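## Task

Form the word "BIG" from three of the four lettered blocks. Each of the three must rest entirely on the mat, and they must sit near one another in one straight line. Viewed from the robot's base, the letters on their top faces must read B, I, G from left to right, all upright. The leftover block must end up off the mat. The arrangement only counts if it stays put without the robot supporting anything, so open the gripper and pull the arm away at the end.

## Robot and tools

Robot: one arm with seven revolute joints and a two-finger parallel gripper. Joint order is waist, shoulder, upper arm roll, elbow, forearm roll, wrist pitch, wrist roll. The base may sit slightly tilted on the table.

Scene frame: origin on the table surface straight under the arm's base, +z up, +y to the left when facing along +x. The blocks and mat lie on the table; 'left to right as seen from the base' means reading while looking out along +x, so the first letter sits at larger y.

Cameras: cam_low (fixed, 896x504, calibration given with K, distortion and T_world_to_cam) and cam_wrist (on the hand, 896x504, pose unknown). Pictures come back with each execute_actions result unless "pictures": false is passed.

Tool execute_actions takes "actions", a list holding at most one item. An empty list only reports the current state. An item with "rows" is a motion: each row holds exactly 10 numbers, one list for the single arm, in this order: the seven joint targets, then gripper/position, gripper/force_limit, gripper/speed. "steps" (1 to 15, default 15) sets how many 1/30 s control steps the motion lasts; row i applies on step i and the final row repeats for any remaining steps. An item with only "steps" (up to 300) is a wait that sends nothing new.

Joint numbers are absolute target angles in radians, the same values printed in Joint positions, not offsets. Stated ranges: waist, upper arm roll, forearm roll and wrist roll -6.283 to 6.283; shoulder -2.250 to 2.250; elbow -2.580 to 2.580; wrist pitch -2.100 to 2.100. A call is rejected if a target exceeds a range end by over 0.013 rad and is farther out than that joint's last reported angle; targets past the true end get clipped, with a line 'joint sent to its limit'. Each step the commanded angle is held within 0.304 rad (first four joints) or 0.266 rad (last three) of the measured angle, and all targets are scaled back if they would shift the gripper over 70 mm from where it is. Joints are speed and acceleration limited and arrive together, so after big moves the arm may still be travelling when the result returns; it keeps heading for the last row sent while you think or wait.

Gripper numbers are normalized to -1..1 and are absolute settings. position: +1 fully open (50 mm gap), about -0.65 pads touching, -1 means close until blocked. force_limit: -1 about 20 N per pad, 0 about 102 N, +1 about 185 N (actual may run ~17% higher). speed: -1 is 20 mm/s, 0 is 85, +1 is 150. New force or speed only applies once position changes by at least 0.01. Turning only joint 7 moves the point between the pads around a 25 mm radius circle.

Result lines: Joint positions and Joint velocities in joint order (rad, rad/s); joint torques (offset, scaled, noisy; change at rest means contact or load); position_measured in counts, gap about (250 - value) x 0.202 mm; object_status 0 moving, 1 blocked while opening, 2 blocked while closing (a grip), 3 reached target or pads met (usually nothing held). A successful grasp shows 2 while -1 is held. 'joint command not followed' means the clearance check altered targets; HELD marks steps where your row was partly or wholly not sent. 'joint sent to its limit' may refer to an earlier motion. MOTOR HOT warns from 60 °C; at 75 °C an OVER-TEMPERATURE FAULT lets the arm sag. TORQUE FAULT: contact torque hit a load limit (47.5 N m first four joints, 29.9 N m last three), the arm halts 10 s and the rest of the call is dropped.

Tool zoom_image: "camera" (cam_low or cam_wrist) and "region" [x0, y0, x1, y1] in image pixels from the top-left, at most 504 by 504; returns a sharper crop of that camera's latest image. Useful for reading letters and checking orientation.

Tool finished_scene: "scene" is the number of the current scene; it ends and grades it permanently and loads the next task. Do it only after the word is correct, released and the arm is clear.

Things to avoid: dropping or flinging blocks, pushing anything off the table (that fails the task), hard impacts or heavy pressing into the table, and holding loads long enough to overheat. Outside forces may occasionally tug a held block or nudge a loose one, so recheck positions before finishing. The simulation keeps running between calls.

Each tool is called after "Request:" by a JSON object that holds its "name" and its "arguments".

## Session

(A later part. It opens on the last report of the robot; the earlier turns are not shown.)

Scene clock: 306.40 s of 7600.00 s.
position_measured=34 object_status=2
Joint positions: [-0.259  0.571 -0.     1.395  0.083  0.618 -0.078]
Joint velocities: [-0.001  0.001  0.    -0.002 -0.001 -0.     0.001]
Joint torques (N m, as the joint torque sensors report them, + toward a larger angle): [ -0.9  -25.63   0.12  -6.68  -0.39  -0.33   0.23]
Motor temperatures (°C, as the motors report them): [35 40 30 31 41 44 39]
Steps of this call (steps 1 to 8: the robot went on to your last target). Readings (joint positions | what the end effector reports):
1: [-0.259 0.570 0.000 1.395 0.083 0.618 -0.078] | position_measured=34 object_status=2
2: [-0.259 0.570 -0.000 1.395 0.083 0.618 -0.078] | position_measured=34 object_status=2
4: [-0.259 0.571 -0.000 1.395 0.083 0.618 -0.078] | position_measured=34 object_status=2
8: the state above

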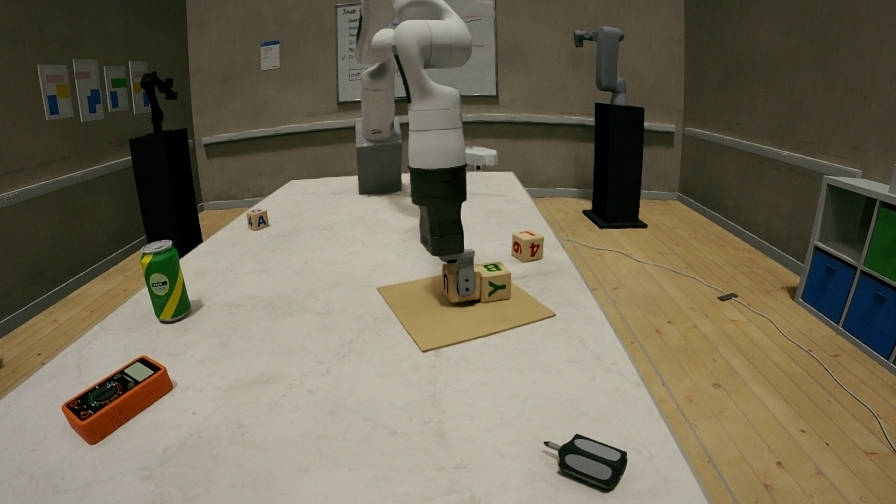

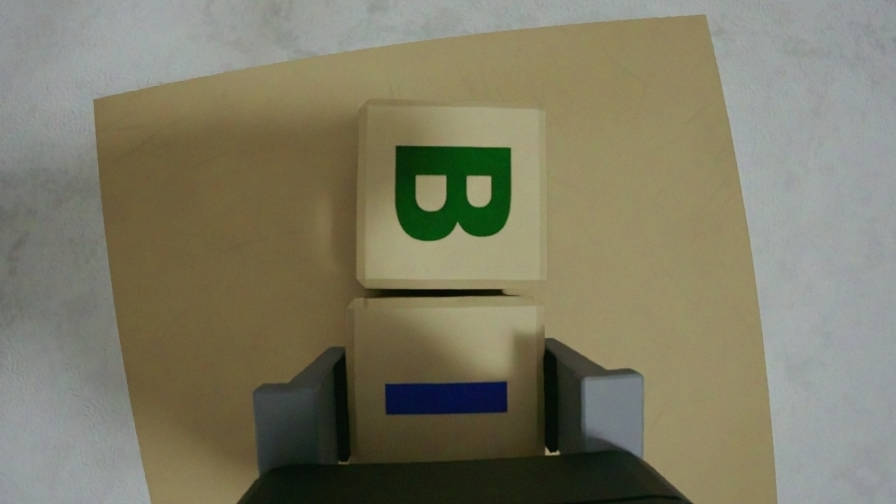

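Request:
{"name": "execute_actions", "arguments": {"actions": [{"rows":[[-0.2585,0.575,0,1.391,0.083,0.619,-0.078,-1,-0.5,-0.3],[-0.2585,0.575,0,1.391,0.083,0.619,-0.078,-1,-0.5,-0.3],[-0.2585,0.575,0,1.391,0.083,0.619,-0.078,-1,-0.5,-0.3],[-0.258,0.58,0,1.39,0.084,0.615,-0.078,-1,-0.5,-0.3],[-0.258,0.58,0,1.39,0.084,0.615,-0.078,-1,-0.5,-0.3],[-0.258,0.58,0,1.39,0.084,0.615,-0.078,-1,-0.5,-0.3],[-0.2575,0.586,0,1.389,0.084,0.61,-0.078,-1,-0.5,-0.3]],"steps":15}]}}

Scene clock: 314.13 s of 7600.00 s.
position_measured=34 object_status=2
Joint positions: [-0.258  0.584 -0.     1.389  0.084  0.611 -0.078]
Joint velocities: [-0.     0.001 -0.     0.001  0.002 -0.001 -0.001]
Joint torques (N m, as the joint torque sensors report them, + toward a larger angle): [ -0.78 -23.88   0.27  -6.54  -0.28  -0.7    0.24]
Motor temperatures (°C, as the motors report them): [35 40 30 31 41 44 39]
Steps of this call (steps 1 to 15: the robot went on to your last target; steps 16 to 90: nothing new was sent; then 4.23 s passed at rest; steps 91 to 105: all 15 steps of this action). Readings (joint positions | what the end effector reports):
91: [-0.259 0.572 -0.000 1.394 0.083 0.618 -0.078] | position_measured=34 object_status=2
92: [-0.259 0.573 -0.000 1.393 0.083 0.618 -0.078] | position_measured=34 object_status=2
94: [-0.259 0.575 -0.000 1.392 0.083 0.618 -0.078] | position_measured=34 object_status=2
98: [-0.258 0.582 0.000 1.390 0.084 0.613 -0.078] | position_measured=34 object_status=2
105: the state above

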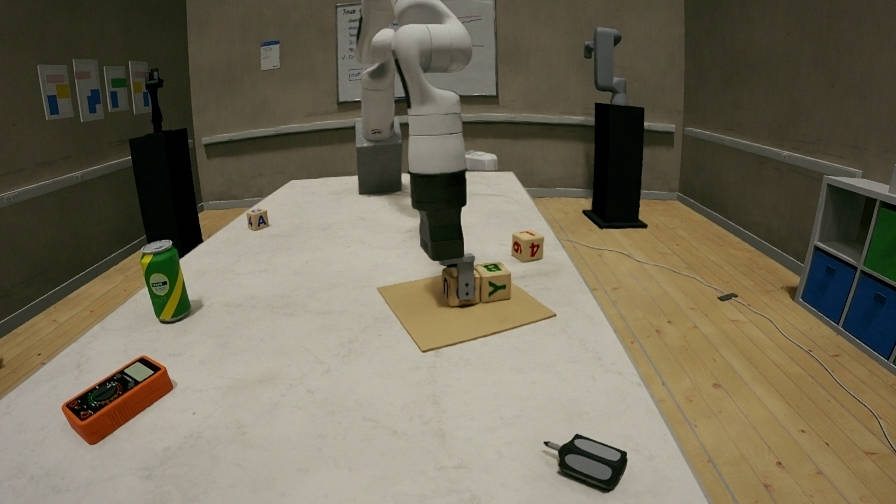

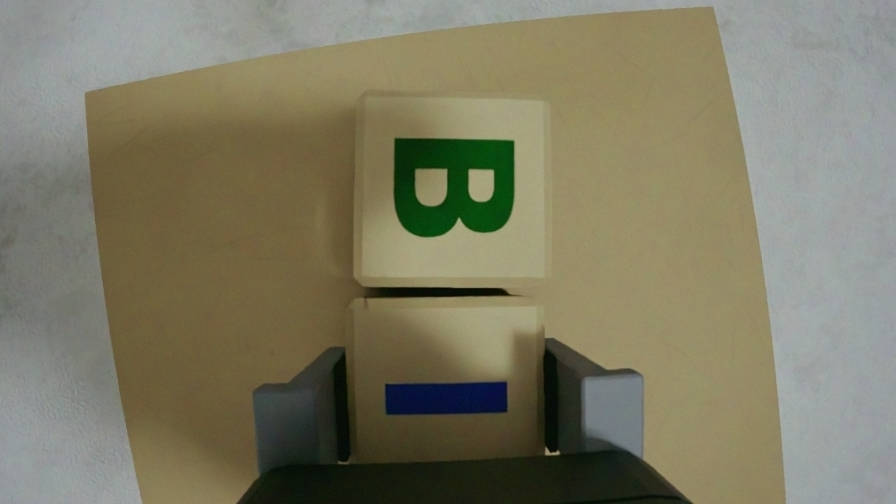

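Request:
{"name": "execute_actions", "arguments": {"actions": [{"rows":[[-0.258,0.583,0,1.3895,0.084,0.612,-0.078,1,-0.5,-0.5]],"steps":10}], "pictures": false}}

Request:
{"name": "execute_actions", "arguments": {"actions": [{"rows":[[-0.2615,0.544,0,1.396,0.08,0.643,-0.076,1,-0.5,-0.5],[-0.2615,0.544,0,1.396,0.08,0.643,-0.076,1,-0.5,-0.5],[-0.2615,0.544,0,1.396,0.08,0.643,-0.076,1,-0.5,-0.5],[-0.2615,0.544,0,1.396,0.08,0.643,-0.076,1,-0.5,-0.5],[-0.265,0.505,0,1.403,0.076,0.675,-0.074,1,-0.5,-0.5],[-0.265,0.505,0,1.403,0.076,0.675,-0.074,1,-0.5,-0.5],[-0.265,0.505,0,1.403,0.076,0.675,-0.074,1,-0.5,-0.5],[-0.272,0.427,0,1.417,0.068,0.738,-0.07,1,-0.5,-0.5]],"steps":15}], "pictures": false}}

Request:
{"name": "execute_actions", "arguments": {"actions": [{"rows":[[0.1,0.1,0,2.0,-0.3,0.55,0.2,1,-0.5,-0.5]],"steps":15}], "pictures": false}}

Request:
{"name": "execute_actions", "arguments": {"actions": [{"steps":12}], "pictures": false}}

Request:
{"name": "execute_actions", "arguments": {"actions": [{"rows":[[1.0,0.3,0,2.17,-1.0,0.55,0.7,1,-0.5,-0.5]],"steps":15}], "pictures": false}}

Request:
{"name": "execute_actions", "arguments": {"actions": [{"steps":20}]}}

Request:
{"name": "execute_actions", "arguments": {"actions": [{"rows":[[1.381,0.697,0,2.1746,-1.1815,0.61,0.848,1,-0.5,-0.5]],"steps":15}], "pictures": false}}

Request:
{"name": "execute_actions", "arguments": {"actions": [{"steps":25}]}}

Scene clock: 343.50 s of 7600.00 s.
position_measured=3 object_status=0
Joint positions: [-0.258  0.583 -0.     1.389  0.084  0.612 -0.078]
Joint velocities: [-0.     0.001  0.002  0.    -0.002  0.     0.   ]
Joint torques (N m, as the joint torque sensors report them, + toward a larger angle): [ -0.79 -25.74   0.28  -6.49  -0.37  -0.3    0.36]
Motor temperatures (°C, as the motors report them): [35 40 30 31 41 44 39]
Steps of this call (steps 1 to 15: the robot went on to your last target; steps 16 to 90: nothing new was sent; then 26.03 s passed at rest; steps 91 to 100: all 10 steps of this action). Readings (joint positions | what the end effector reports):
91: [-0.258 0.583 -0.000 1.389 0.084 0.611 -0.078] | position_measured=27 object_status=0
92: [-0.258 0.583 0.000 1.389 0.084 0.611 -0.078] | position_measured=19 object_status=0
94: [-0.258 0.583 0.000 1.389 0.084 0.612 -0.078] | position_measured=4 object_status=0
98: [-0.258 0.583 -0.000 1.389 0.084 0.612 -0.078] | position_measured=3 object_status=0
100: the state above

Scene clock: 344.00 s of 7600.00 s.
position_measured=3 object_status=3
Joint positions: [-0.271  0.433 -0.     1.415  0.068  0.735 -0.07 ]
Joint velocities: [-0.005 -0.055  0.001  0.015 -0.007  0.059  0.003]
Joint torques (N m, as the joint torque sensors report them, + toward a larger angle): [ -0.85 -21.23   0.33  -6.6   -0.14  -0.65   0.49]
Motor temperatures (°C, as the motors report them): [35 40 30 31 41 44 39]
Steps of this call (steps 1 to 15: all 15 steps of this action). Readings (joint positions | what the end effector reports):
1: [-0.258 0.582 0.000 1.390 0.084 0.613 -0.078] | position_measured=3 object_status=3
2: [-0.259 0.576 0.000 1.392 0.083 0.617 -0.078] | position_measured=3 object_status=3
4: [-0.260 0.556 0.000 1.394 0.081 0.632 -0.077] | position_measured=3 object_status=3
8: [-0.264 0.517 -0.000 1.401 0.077 0.664 -0.075] | position_measured=3 object_status=3
15: the state above

Scene clock: 344.50 s of 7600.00 s.
position_measured=3 object_status=3
Joint positions: [-0.006  0.189  0.001  1.746 -0.188  0.599  0.128]
Joint velocities: [ 0.386 -0.324  0.001  0.881 -0.43  -0.186  0.276]
Joint torques (N m, as the joint torque sensors report them, + toward a larger angle): [  0.11 -20.     0.47  -6.71  -0.55  -0.42   0.22]
Motor temperatures (°C, as the motors report them): [35 40 30 31 41 44 39]
Steps of this call (steps 1 to 15: all 15 steps of this action). Readings (joint positions | what the end effector reports):
1: [-0.270 0.430 -0.000 1.417 0.067 0.736 -0.069] | position_measured=3 object_status=3
2: [-0.264 0.422 -0.002 1.423 0.062 0.733 -0.065] | position_measured=3 object_status=3
4: [-0.234 0.391 -0.004 1.451 0.039 0.716 -0.042] | position_measured=3 object_status=3
8: [-0.138 0.302 -0.000 1.545 -0.044 0.664 0.033] | position_measured=3 object_status=3
15: the state above

Scene clock: 344.90 s of 7600.00 s.
position_measured=3 object_status=3
Joint positions: [ 0.096  0.104  0.001  1.998 -0.299  0.551  0.2  ]
Joint velocities: [ 0.025 -0.019 -0.009  0.04  -0.021 -0.017  0.007]
Joint torques (N m, as the joint torque sensors report them, + toward a larger angle): [  1.63 -18.21   1.43  -6.01  -0.46  -0.36   0.31]
Motor temperatures (°C, as the motors report them): [35 40 30 31 41 44 39]
Steps of this call (steps 1 to 12: the robot went on to your last target). Readings (joint positions | what the end effector reports):
1: [0.007 0.179 0.001 1.776 -0.201 0.593 0.137] | position_measured=3 object_status=3
2: [0.019 0.168 0.001 1.805 -0.214 0.587 0.145] | position_measured=3 object_status=3
4: [0.043 0.148 0.000 1.862 -0.240 0.576 0.161] | position_measured=3 object_status=3
8: [0.083 0.115 0.001 1.962 -0.283 0.558 0.189] | position_measured=3 object_status=3
12: the state above

Scene clock: 345.40 s of 7600.00 s.
position_measured=3 object_status=3
Joint positions: [ 0.468  0.254 -0.001  2.131 -0.614  0.55   0.512]
Joint velocities: [ 1.061  0.212  0.003  0.191 -0.927 -0.001  0.859]
Joint torques (N m, as the joint torque sensors report them, + toward a larger angle): [  3.72 -17.22   3.13  -3.29  -0.06   0.32   0.46]
Motor temperatures (°C, as the motors report them): [35 40 30 31 41 44 39]
Steps of this call (steps 1 to 15: all 15 steps of this action). Readings (joint positions | what the end effector reports):
1: [0.099 0.104 -0.000 2.000 -0.301 0.551 0.201] | position_measured=3 object_status=3
2: [0.107 0.108 -0.001 2.002 -0.306 0.550 0.205] | position_measured=3 object_status=3
4: [0.139 0.128 -0.002 2.018 -0.330 0.549 0.229] | position_measured=3 object_status=3
8: [0.240 0.183 -0.001 2.067 -0.416 0.550 0.316] | position_measured=3 object_status=3
15: the state above

Scene clock: 346.07 s of 7600.00 s.
position_measured=3 object_status=3
Joint positions: [ 0.99   0.299  0.002  2.17  -0.999  0.549  0.7  ]
Joint velocities: [ 0.063  0.004 -0.018  0.003 -0.022  0.013  0.008]
Joint torques (N m, as the joint torque sensors report them, + toward a larger angle): [  5.77 -14.67   3.26  -4.    -0.4    0.09   0.32]
Motor temperatures (°C, as the motors report them): [35 40 30 31 41 44 39]
Steps of this call (steps 1 to 20: the robot went on to your last target). Readings (joint positions | what the end effector reports):
1: [0.503 0.261 -0.000 2.137 -0.645 0.550 0.539] | position_measured=3 object_status=3
2: [0.539 0.267 -0.000 2.142 -0.676 0.550 0.563] | position_measured=3 object_status=3
4: [0.607 0.276 -0.000 2.150 -0.736 0.550 0.601] | position_measured=3 object_status=3
8: [0.737 0.287 -0.000 2.159 -0.844 0.550 0.647] | position_measured=3 object_status=3
20: the state above

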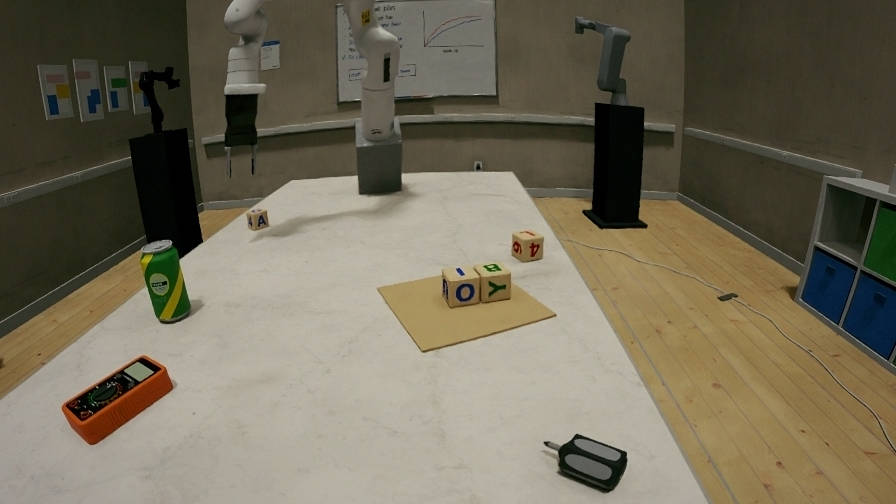

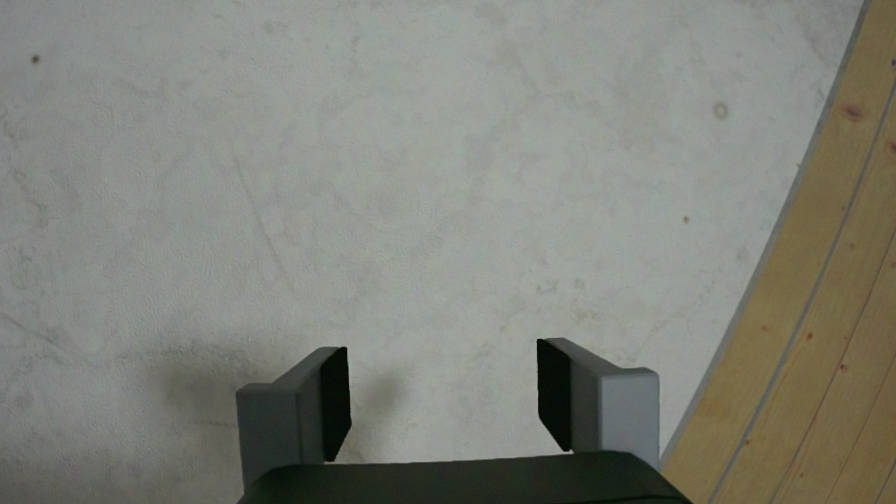

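Scene clock: 346.57 s of 7600.00 s.
position_measured=3 object_status=3
Joint positions: [ 1.314  0.627  0.     2.173 -1.153  0.6    0.824]
Joint velocities: [ 0.637  0.668  0.02   0.015 -0.289  0.086  0.241]
Joint torques (N m, as the joint torque sensors report them, + toward a larger angle): [  6.76 -16.47   3.89  -2.8   -0.42   0.52   0.39]
Motor temperatures (°C, as the motors report them): [35 40 30 31 41 44 39]
Steps of this call (steps 1 to 15: all 15 steps of this action). Readings (joint positions | what the end effector reports):
1: [0.994 0.301 0.001 2.170 -1.000 0.550 0.700] | position_measured=3 object_status=3
2: [1.003 0.308 -0.001 2.169 -1.004 0.552 0.703] | position_measured=3 object_status=3
4: [1.035 0.339 -0.002 2.170 -1.020 0.557 0.716] | position_measured=3 object_status=3
8: [1.138 0.443 -0.000 2.171 -1.074 0.574 0.760] | position_measured=3 object_status=3
15: the state above

Scene clock: 347.40 s of 7600.00 s.
position_measured=3 object_status=3
Joint positions: [ 1.381  0.697  0.     2.175 -1.182  0.61   0.848]
Joint velocities: [ 0.    -0.001  0.     0.001  0.001  0.    -0.   ]
Joint torques (N m, as the joint torque sensors report them, + toward a larger angle): [  8.73 -14.74   4.85  -2.42  -0.28  -0.05   0.3 ]
Motor temperatures (°C, as the motors report them): [35 40 30 31 41 44 39]
Steps of this call (steps 1 to 25: the robot went on to your last target). Readings (joint positions | what the end effector reports):
1: [1.334 0.648 0.001 2.174 -1.162 0.603 0.832] | position_measured=3 object_status=3
2: [1.349 0.664 0.001 2.174 -1.169 0.605 0.838] | position_measured=3 object_status=3
4: [1.368 0.684 0.002 2.175 -1.178 0.608 0.846] | position_measured=3 object_status=3
8: [1.377 0.693 0.000 2.175 -1.181 0.610 0.848] | position_measured=3 object_status=3
25: the state above

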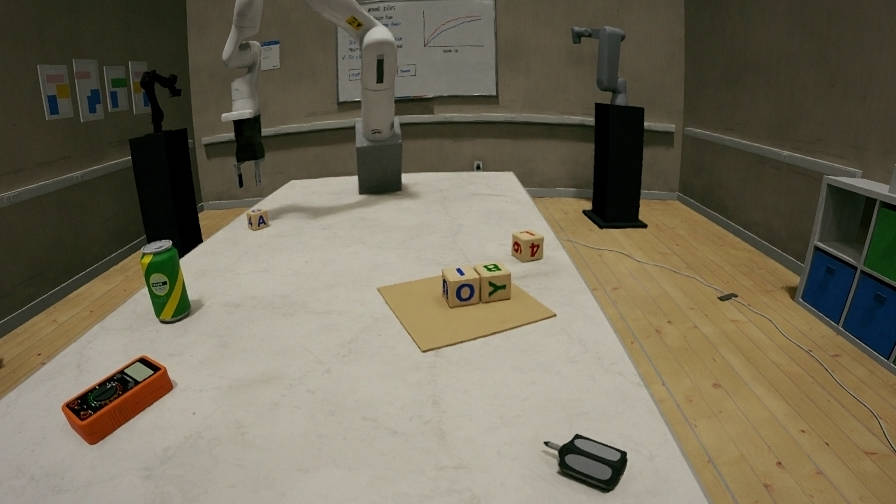

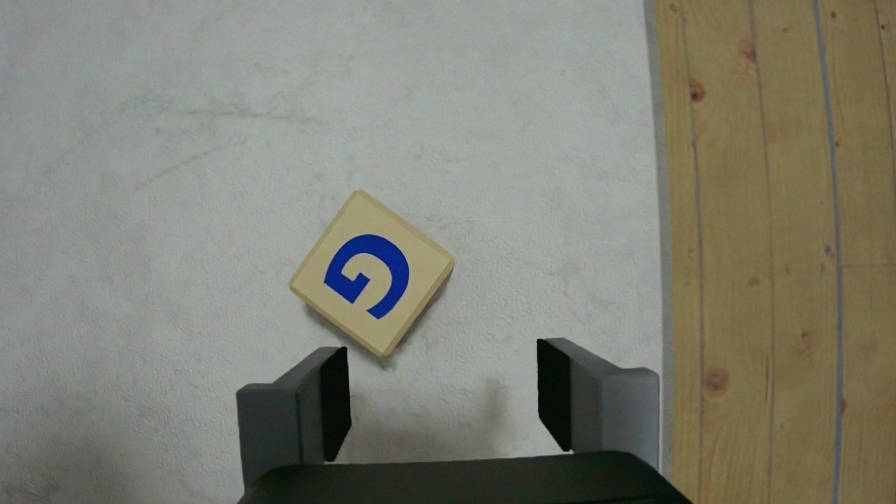

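Request:
{"name": "execute_actions", "arguments": {"actions": [{"rows":[[1.2,0.7202,0,2.2784,-1.5367,0.5468,0.4325,1,-0.5,-0.5]],"steps":15}], "pictures": false}}

Request:
{"name": "execute_actions", "arguments": {"actions": [{"steps":15}]}}

Scene clock: 373.50 s of 7600.00 s.
position_measured=3 object_status=3
Joint positions: [ 1.205  0.72  -0.001  2.278 -1.535  0.547  0.436]
Joint velocities: [-0.027  0.001  0.008  0.013 -0.075 -0.013 -0.131]
Joint torques (N m, as the joint torque sensors report them, + toward a larger angle): [  8.74 -15.     4.89  -1.09  -0.19  -0.63   0.19]
Motor temperatures (°C, as the motors report them): [35 40 30 31 41 44 39]
Steps of this call (steps 1 to 15: the robot went on to your last target; steps 16 to 90: nothing new was sent; then 22.60 s passed at rest; steps 91 to 105: all 15 steps of this action). Readings (joint positions | what the end effector reports):
91: [1.379 0.697 0.000 2.175 -1.183 0.609 0.847] | position_measured=3 object_status=3
92: [1.372 0.698 0.001 2.178 -1.190 0.607 0.840] | position_measured=3 object_status=3
94: [1.342 0.702 0.002 2.193 -1.229 0.597 0.801] | position_measured=3 object_status=3
98: [1.263 0.712 -0.001 2.242 -1.378 0.570 0.649] | position_measured=3 object_status=3
105: the state above

Scene clock: 374.00 s of 7600.00 s.
position_measured=3 object_status=3
Joint positions: [ 1.2    0.72  -0.     2.278 -1.537  0.547  0.433]
Joint velocities: [-0.     0.002  0.     0.001 -0.001  0.    -0.003]
Joint torques (N m, as the joint torque sensors report them, + toward a larger angle): [  8.04 -14.68   4.55  -0.54  -0.26  -0.06   0.29]
Motor temperatures (°C, as the motors report them): [35 40 30 31 41 44 39]
Steps of this call (steps 1 to 15: the robot went on to your last target). Readings (joint positions | what the end effector reports):
1: [1.204 0.720 -0.000 2.278 -1.536 0.547 0.434] | position_measured=3 object_status=3
2: [1.203 0.720 -0.000 2.278 -1.537 0.547 0.433] | position_measured=3 object_status=3
4: [1.202 0.720 -0.000 2.278 -1.537 0.547 0.433] | position_measured=3 object_status=3
8: [1.201 0.720 -0.000 2.278 -1.537 0.547 0.433] | position_measured=3 object_status=3
15: the state above
The arm was judged still, so your last target was given up. Only a new action makes it travel on or press farther. Fingers that are still opening or closing keep moving.

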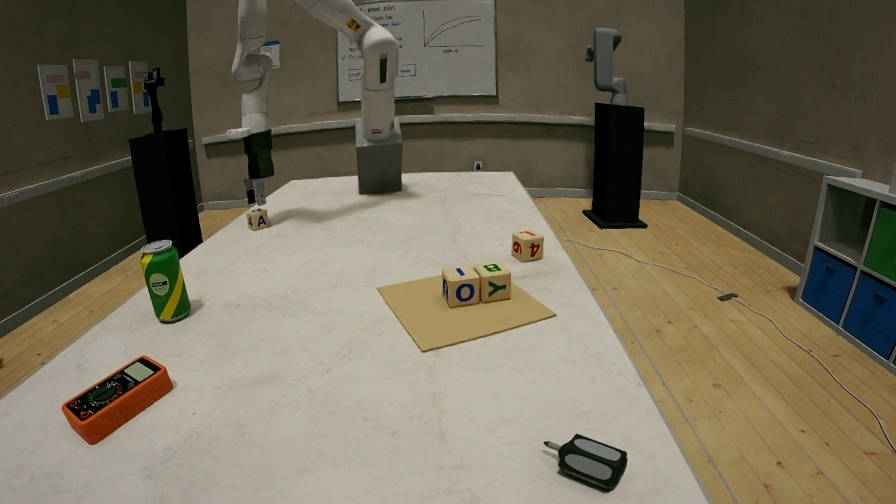

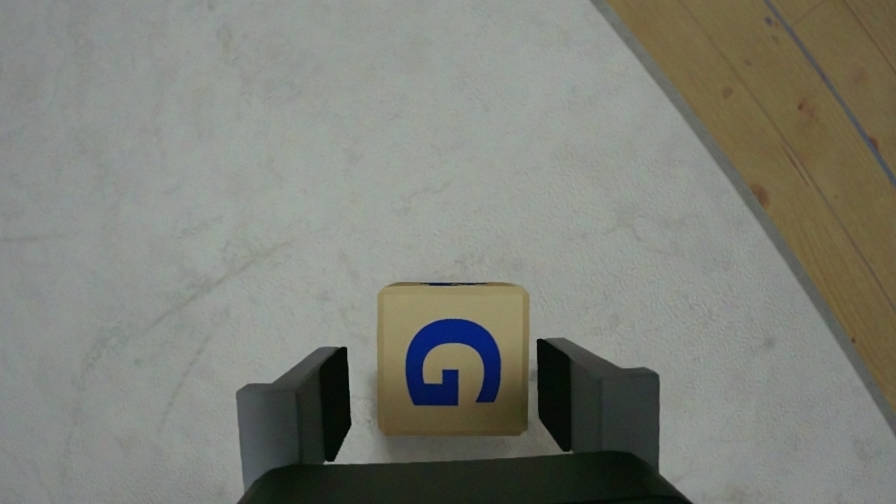

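Request:
{"name": "execute_actions", "arguments": {"actions": [{"rows":[[1.2,0.722,0,2.264,-1.5167,0.5468,0.4155,1,-0.5,-0.5],[1.2,0.722,0,2.264,-1.5167,0.5468,0.4155,1,-0.5,-0.5],[1.2,0.722,0,2.264,-1.5167,0.5468,0.4155,1,-0.5,-0.5],[1.2,0.722,0,2.264,-1.5167,0.5468,0.4155,1,-0.5,-0.5],[1.172,0.768,0,2.2575,-1.607,0.548,0.4885,1,-0.5,-0.5]],"steps":15}], "pictures": false}}

Request:
{"name": "execute_actions", "arguments": {"actions": [{"steps":8}]}}

Scene clock: 382.43 s of 7600.00 s.
position_measured=3 object_status=3
Joint positions: [ 1.173  0.767 -0.     2.258 -1.607  0.548  0.488]
Joint velocities: [-0.007  0.014  0.     0.    -0.005  0.     0.005]
Joint torques (N m, as the joint torque sensors report them, + toward a larger angle): [  8.5  -14.7    4.55   0.01  -0.31   0.01   0.29]
Motor temperatures (°C, as the motors report them): [35 40 30 31 41 44 39]
Steps of this call (steps 1 to 90: nothing new was sent; then 4.93 s passed at rest; steps 91 to 105: all 15 steps of this action). Readings (joint positions | what the end effector reports):
91: [1.200 0.720 -0.000 2.278 -1.536 0.547 0.432] | position_measured=3 object_status=3
92: [1.200 0.721 -0.000 2.274 -1.530 0.547 0.427] | position_measured=3 object_status=3
94: [1.200 0.722 -0.000 2.267 -1.521 0.547 0.419] | position_measured=3 object_status=3
98: [1.182 0.752 0.000 2.261 -1.568 0.547 0.458] | position_measured=3 object_status=3
105: the state above

Scene clock: 382.70 s of 7600.00 s.
position_measured=3 object_status=3
Joint positions: [ 1.172  0.768  0.     2.257 -1.607  0.548  0.488]
Joint velocities: [ 0.001  0.001  0.    -0.     0.001  0.    -0.001]
Joint torques (N m, as the joint torque sensors report them, + toward a larger angle): [  8.23 -14.91   4.53   0.    -0.26  -0.04   0.33]
Motor temperatures (°C, as the motors report them): [36 40 30 31 41 44 39]
Steps of this call (steps 1 to 8: the robot went on to your last target). Readings (joint positions | what the end effector reports):
1: [1.173 0.767 -0.000 2.258 -1.607 0.548 0.488] | position_measured=3 object_status=3
2: [1.172 0.767 -0.000 2.258 -1.607 0.548 0.488] | position_measured=3 object_status=3
4: [1.172 0.768 -0.000 2.258 -1.607 0.548 0.488] | position_measured=3 object_status=3
8: the state above

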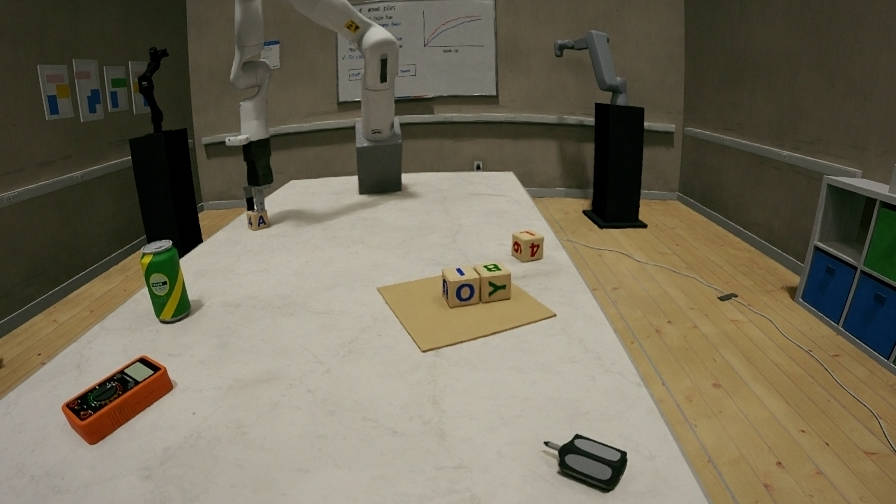

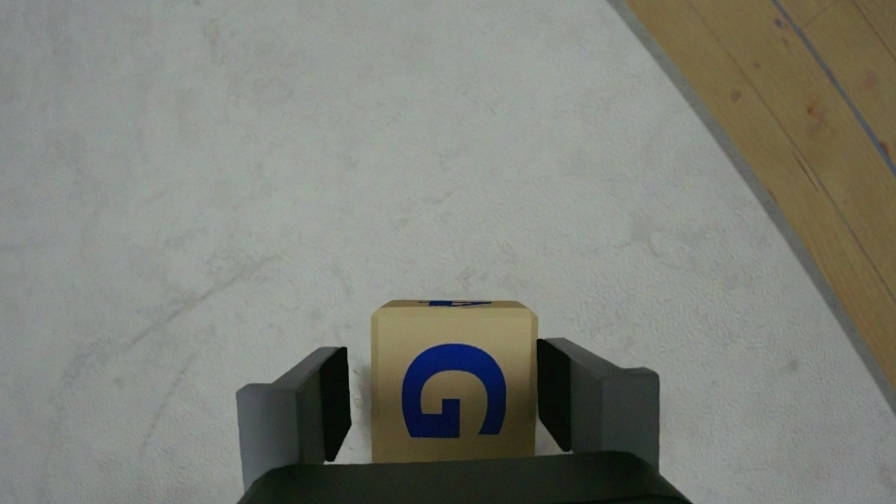

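Request:
{"name": "execute_actions", "arguments": {"actions": [{"rows":[[1.18,0.772,0,2.2525,-1.607,0.548,0.492,1,-0.5,-0.5],[1.18,0.772,0,2.2525,-1.607,0.548,0.492,1,-0.5,-0.5],[1.18,0.772,0,2.2525,-1.607,0.548,0.492,1,-0.5,-0.5],[1.18,0.772,0,2.2525,-1.607,0.548,0.492,1,-0.5,-0.5],[1.18,0.772,0,2.2525,-1.607,0.548,0.492,1,-0.5,-0.5],[1.18,0.772,0,2.2525,-1.607,0.548,0.492,1,-0.5,-0.5],[1.167,0.8,0,2.2465,-1.659,0.549,0.536,1,-0.5,-0.5]],"steps":15}], "pictures": false}}

Request:
{"name": "execute_actions", "arguments": {"actions": [{"steps":8}]}}

Scene clock: 395.00 s of 7600.00 s.
position_measured=3 object_status=3
Joint positions: [ 1.168  0.799 -0.     2.247 -1.658  0.549  0.535]
Joint velocities: [-0.005  0.016  0.001 -0.    -0.011  0.     0.011]
Joint torques (N m, as the joint torque sensors report them, + toward a larger angle): [  7.81 -15.29   4.6   -0.21  -0.16  -0.1    0.58]
Motor temperatures (°C, as the motors report them): [36 40 30 31 41 44 39]
Steps of this call (steps 1 to 15: the robot went on to your last target; steps 16 to 90: nothing new was sent; then 8.80 s passed at rest; steps 91 to 105: all 15 steps of this action). Readings (joint positions | what the end effector reports):
91: [1.173 0.769 -0.000 2.257 -1.607 0.548 0.489] | position_measured=3 object_status=3
92: [1.176 0.770 -0.000 2.256 -1.607 0.548 0.490] | position_measured=3 object_status=3
94: [1.178 0.771 0.000 2.254 -1.607 0.548 0.491] | position_measured=3 object_status=3
98: [1.175 0.780 0.001 2.251 -1.617 0.548 0.501] | position_measured=3 object_status=3
105: the state above

Scene clock: 395.27 s of 7600.00 s.
position_measured=3 object_status=3
Joint positions: [ 1.167  0.8   -0.     2.247 -1.659  0.549  0.536]
Joint velocities: [-0.     0.001 -0.    -0.002 -0.    -0.     0.001]
Joint torques (N m, as the joint torque sensors report them, + toward a larger angle): [  8.36 -15.01   4.64   0.06  -0.25  -0.02   0.32]
Motor temperatures (°C, as the motors report them): [36 40 30 31 41 44 39]
Steps of this call (steps 1 to 8: the robot went on to your last target). Readings (joint positions | what the end effector reports):
1: [1.167 0.799 -0.000 2.247 -1.659 0.549 0.536] | position_measured=3 object_status=3
2: [1.167 0.799 -0.000 2.247 -1.659 0.549 0.536] | position_measured=3 object_status=3
4: [1.167 0.800 -0.000 2.247 -1.659 0.549 0.536] | position_measured=3 object_status=3
8: the state above

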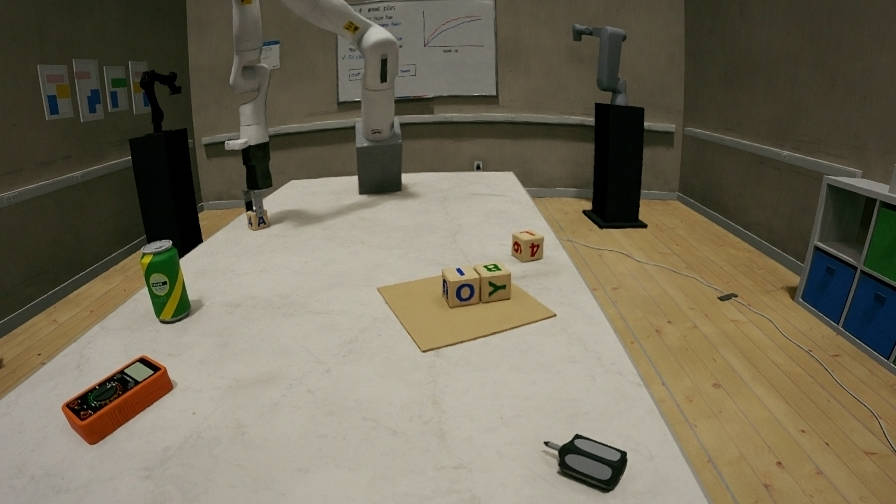

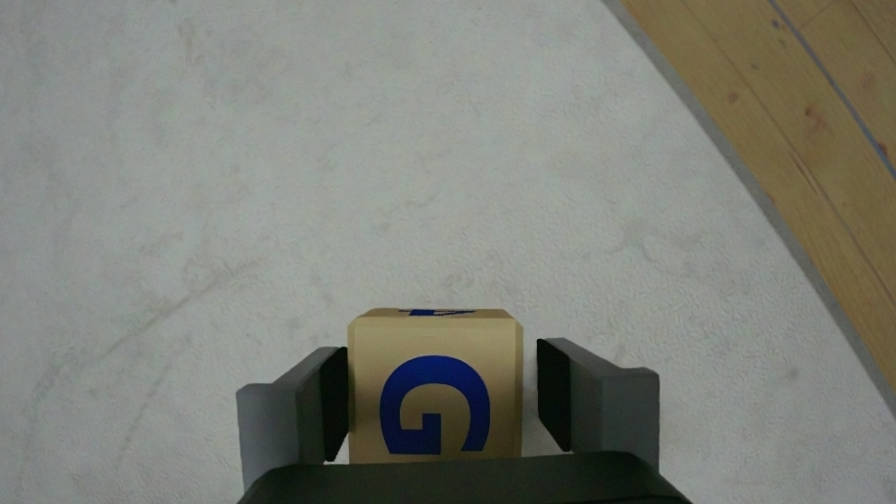

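Request:
{"name": "execute_actions", "arguments": {"actions": [{"rows":[[1.162,0.7975,0,2.2495,-1.659,0.549,0.536,1,-0.5,-0.5],[1.162,0.7975,0,2.2495,-1.659,0.549,0.536,1,-0.5,-0.5],[1.162,0.7975,0,2.2495,-1.659,0.549,0.536,1,-0.5,-0.5],[1.162,0.7975,0,2.2495,-1.659,0.549,0.536,1,-0.5,-0.5],[1.167,0.8,0,2.2635,-1.687,0.55,0.56,1,-0.5,-0.5],[1.167,0.8,0,2.2635,-1.687,0.55,0.56,1,-0.5,-0.5],[1.167,0.8,0,2.2635,-1.687,0.55,0.56,1,-0.5,-0.5],[1.167,0.8,0,2.2635,-1.687,0.55,0.56,1,-0.5,-0.5],[1.151,0.827,0,2.259,-1.74,0.552,0.602,1,-0.5,-0.5]],"steps":15}], "pictures": false}}

Request:
{"name": "execute_actions", "arguments": {"actions": [{"steps":8}]}}

Scene clock: 407.77 s of 7600.00 s.
position_measured=3 object_status=3
Joint positions: [ 1.152  0.825 -0.     2.259 -1.738  0.552  0.6  ]
Joint velocities: [-0.011  0.02   0.004 -0.003 -0.04   0.001  0.031]
Joint torques (N m, as the joint torque sensors report them, + toward a larger angle): [  8.35 -15.72   4.52   0.39  -0.32  -0.01   0.33]
Motor temperatures (°C, as the motors report them): [36 39 30 31 41 44 39]
Steps of this call (steps 1 to 15: the robot went on to your last target; steps 16 to 90: nothing new was sent; then 9.00 s passed at rest; steps 91 to 105: all 15 steps of this action). Readings (joint positions | what the end effector reports):
91: [1.166 0.800 0.000 2.247 -1.659 0.549 0.536] | position_measured=3 object_status=3
92: [1.164 0.799 0.000 2.248 -1.659 0.549 0.536] | position_measured=3 object_status=3
94: [1.163 0.798 -0.000 2.249 -1.659 0.549 0.536] | position_measured=3 object_status=3
98: [1.166 0.800 0.000 2.260 -1.681 0.550 0.555] | position_measured=3 object_status=3
105: the state above

Scene clock: 408.03 s of 7600.00 s.
position_measured=3 object_status=3
Joint positions: [ 1.151  0.827 -0.     2.259 -1.74   0.552  0.602]
Joint velocities: [-0.001  0.003  0.001 -0.002 -0.001  0.    -0.001]
Joint torques (N m, as the joint torque sensors report them, + toward a larger angle): [  8.89 -15.17   4.45   0.45  -0.22   0.     0.27]
Motor temperatures (°C, as the motors report them): [36 39 30 31 41 44 39]
Steps of this call (steps 1 to 8: the robot went on to your last target). Readings (joint positions | what the end effector reports):
1: [1.152 0.825 -0.000 2.259 -1.739 0.552 0.601] | position_measured=3 object_status=3
2: [1.152 0.826 -0.000 2.259 -1.739 0.552 0.601] | position_measured=3 object_status=3
4: [1.151 0.826 -0.000 2.259 -1.740 0.552 0.602] | position_measured=3 object_status=3
8: the state above

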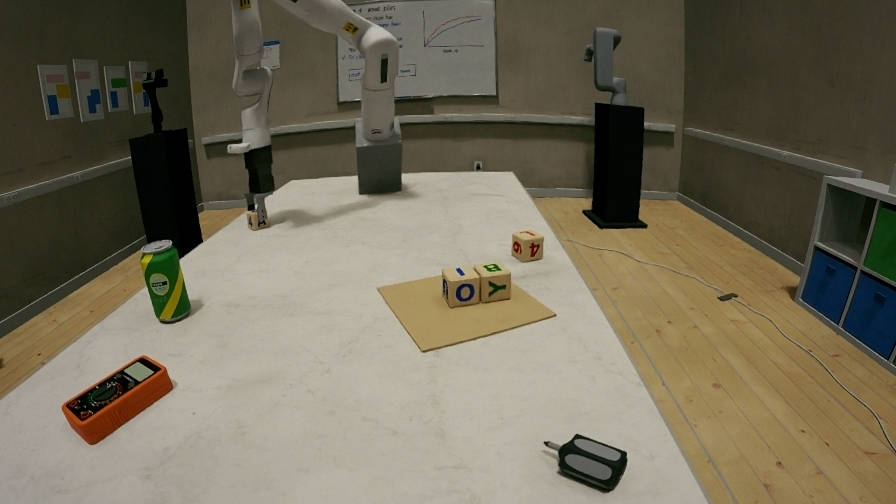

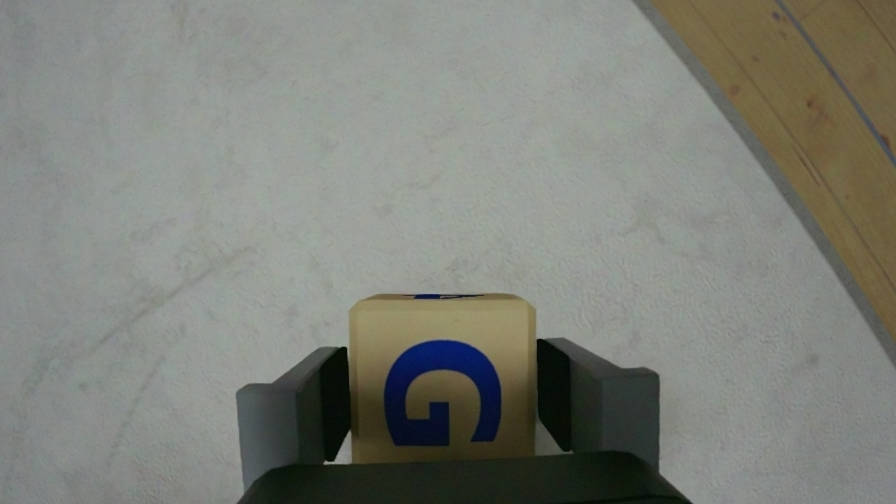

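Request:
{"name": "execute_actions", "arguments": {"actions": [{"rows":[[1.138,0.849,0,2.2555,-1.782,0.553,0.636,1,-0.5,-0.5]],"steps":12}], "pictures": false}}

Request:
{"name": "execute_actions", "arguments": {"actions": [{"rows":[[1.138,0.849,0,2.2555,-1.782,0.553,0.636,-1,-0.5,-0.3]],"steps":15}]}}

Scene clock: 415.07 s of 7600.00 s.
position_measured=3 object_status=3
Joint positions: [ 1.138  0.849 -0.     2.256 -1.782  0.553  0.636]
Joint velocities: [-0.003  0.005 -0.001 -0.001 -0.003  0.     0.002]
Joint torques (N m, as the joint torque sensors report them, + toward a larger angle): [  8.43 -15.62   4.54   0.64   0.06  -0.09   0.43]
Motor temperatures (°C, as the motors report them): [36 39 30 31 41 44 39]
Steps of this call (steps 1 to 15: the robot went on to your last target; steps 16 to 90: nothing new was sent; then 3.63 s passed at rest; steps 91 to 102: all 12 steps of this action). Readings (joint positions | what the end effector reports):
91: [1.150 0.829 0.000 2.259 -1.741 0.552 0.603] | position_measured=3 object_status=3
92: [1.146 0.835 0.001 2.258 -1.750 0.552 0.610] | position_measured=3 object_status=3
94: [1.141 0.844 -0.000 2.257 -1.771 0.553 0.627] | position_measured=3 object_status=3
98: [1.139 0.848 -0.000 2.256 -1.781 0.553 0.635] | position_measured=3 object_status=3
102: the state above

Scene clock: 415.57 s of 7600.00 s.
position_measured=33 object_status=2
Joint positions: [ 1.138  0.849  0.     2.256 -1.782  0.553  0.636]
Joint velocities: [ 0.002  0.001  0.    -0.002 -0.    -0.    -0.   ]
Joint torques (N m, as the joint torque sensors report them, + toward a larger angle): [  8.19 -15.     4.47   0.56  -0.23  -0.03   0.31]
Motor temperatures (°C, as the motors report them): [36 39 30 31 41 44 39]
Steps of this call (steps 1 to 15: all 15 steps of this action). Readings (joint positions | what the end effector reports):
1: [1.138 0.849 -0.000 2.256 -1.782 0.553 0.636] | position_measured=11 object_status=0
2: [1.138 0.849 -0.000 2.256 -1.782 0.553 0.636] | position_measured=22 object_status=0
4: [1.138 0.849 0.000 2.256 -1.782 0.553 0.636] | position_measured=33 object_status=0
8: [1.138 0.849 0.000 2.256 -1.782 0.553 0.636] | position_measured=33 object_status=0
15: the state above

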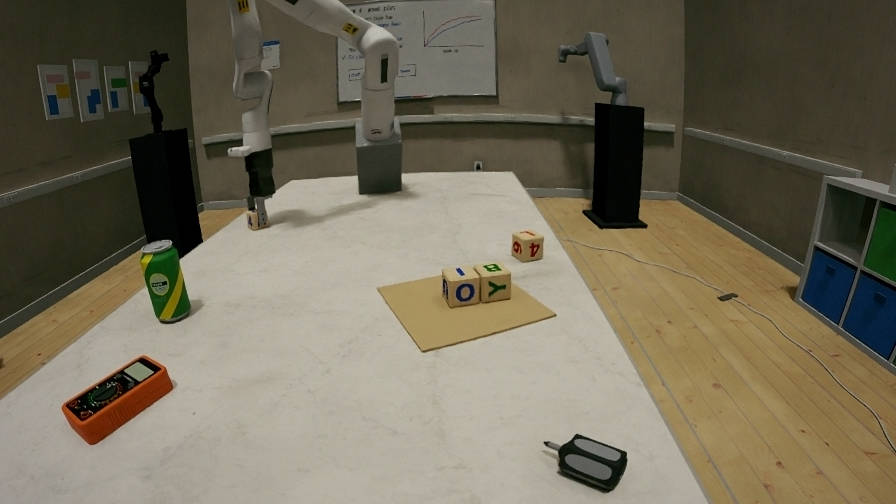

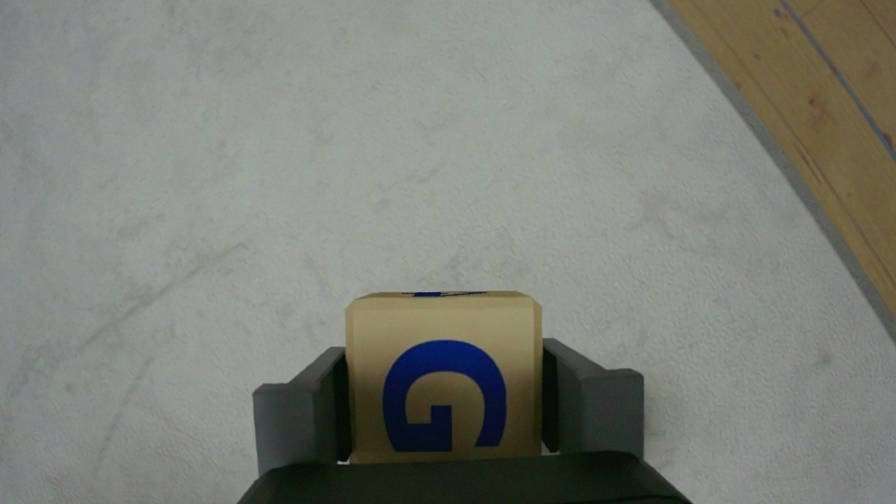

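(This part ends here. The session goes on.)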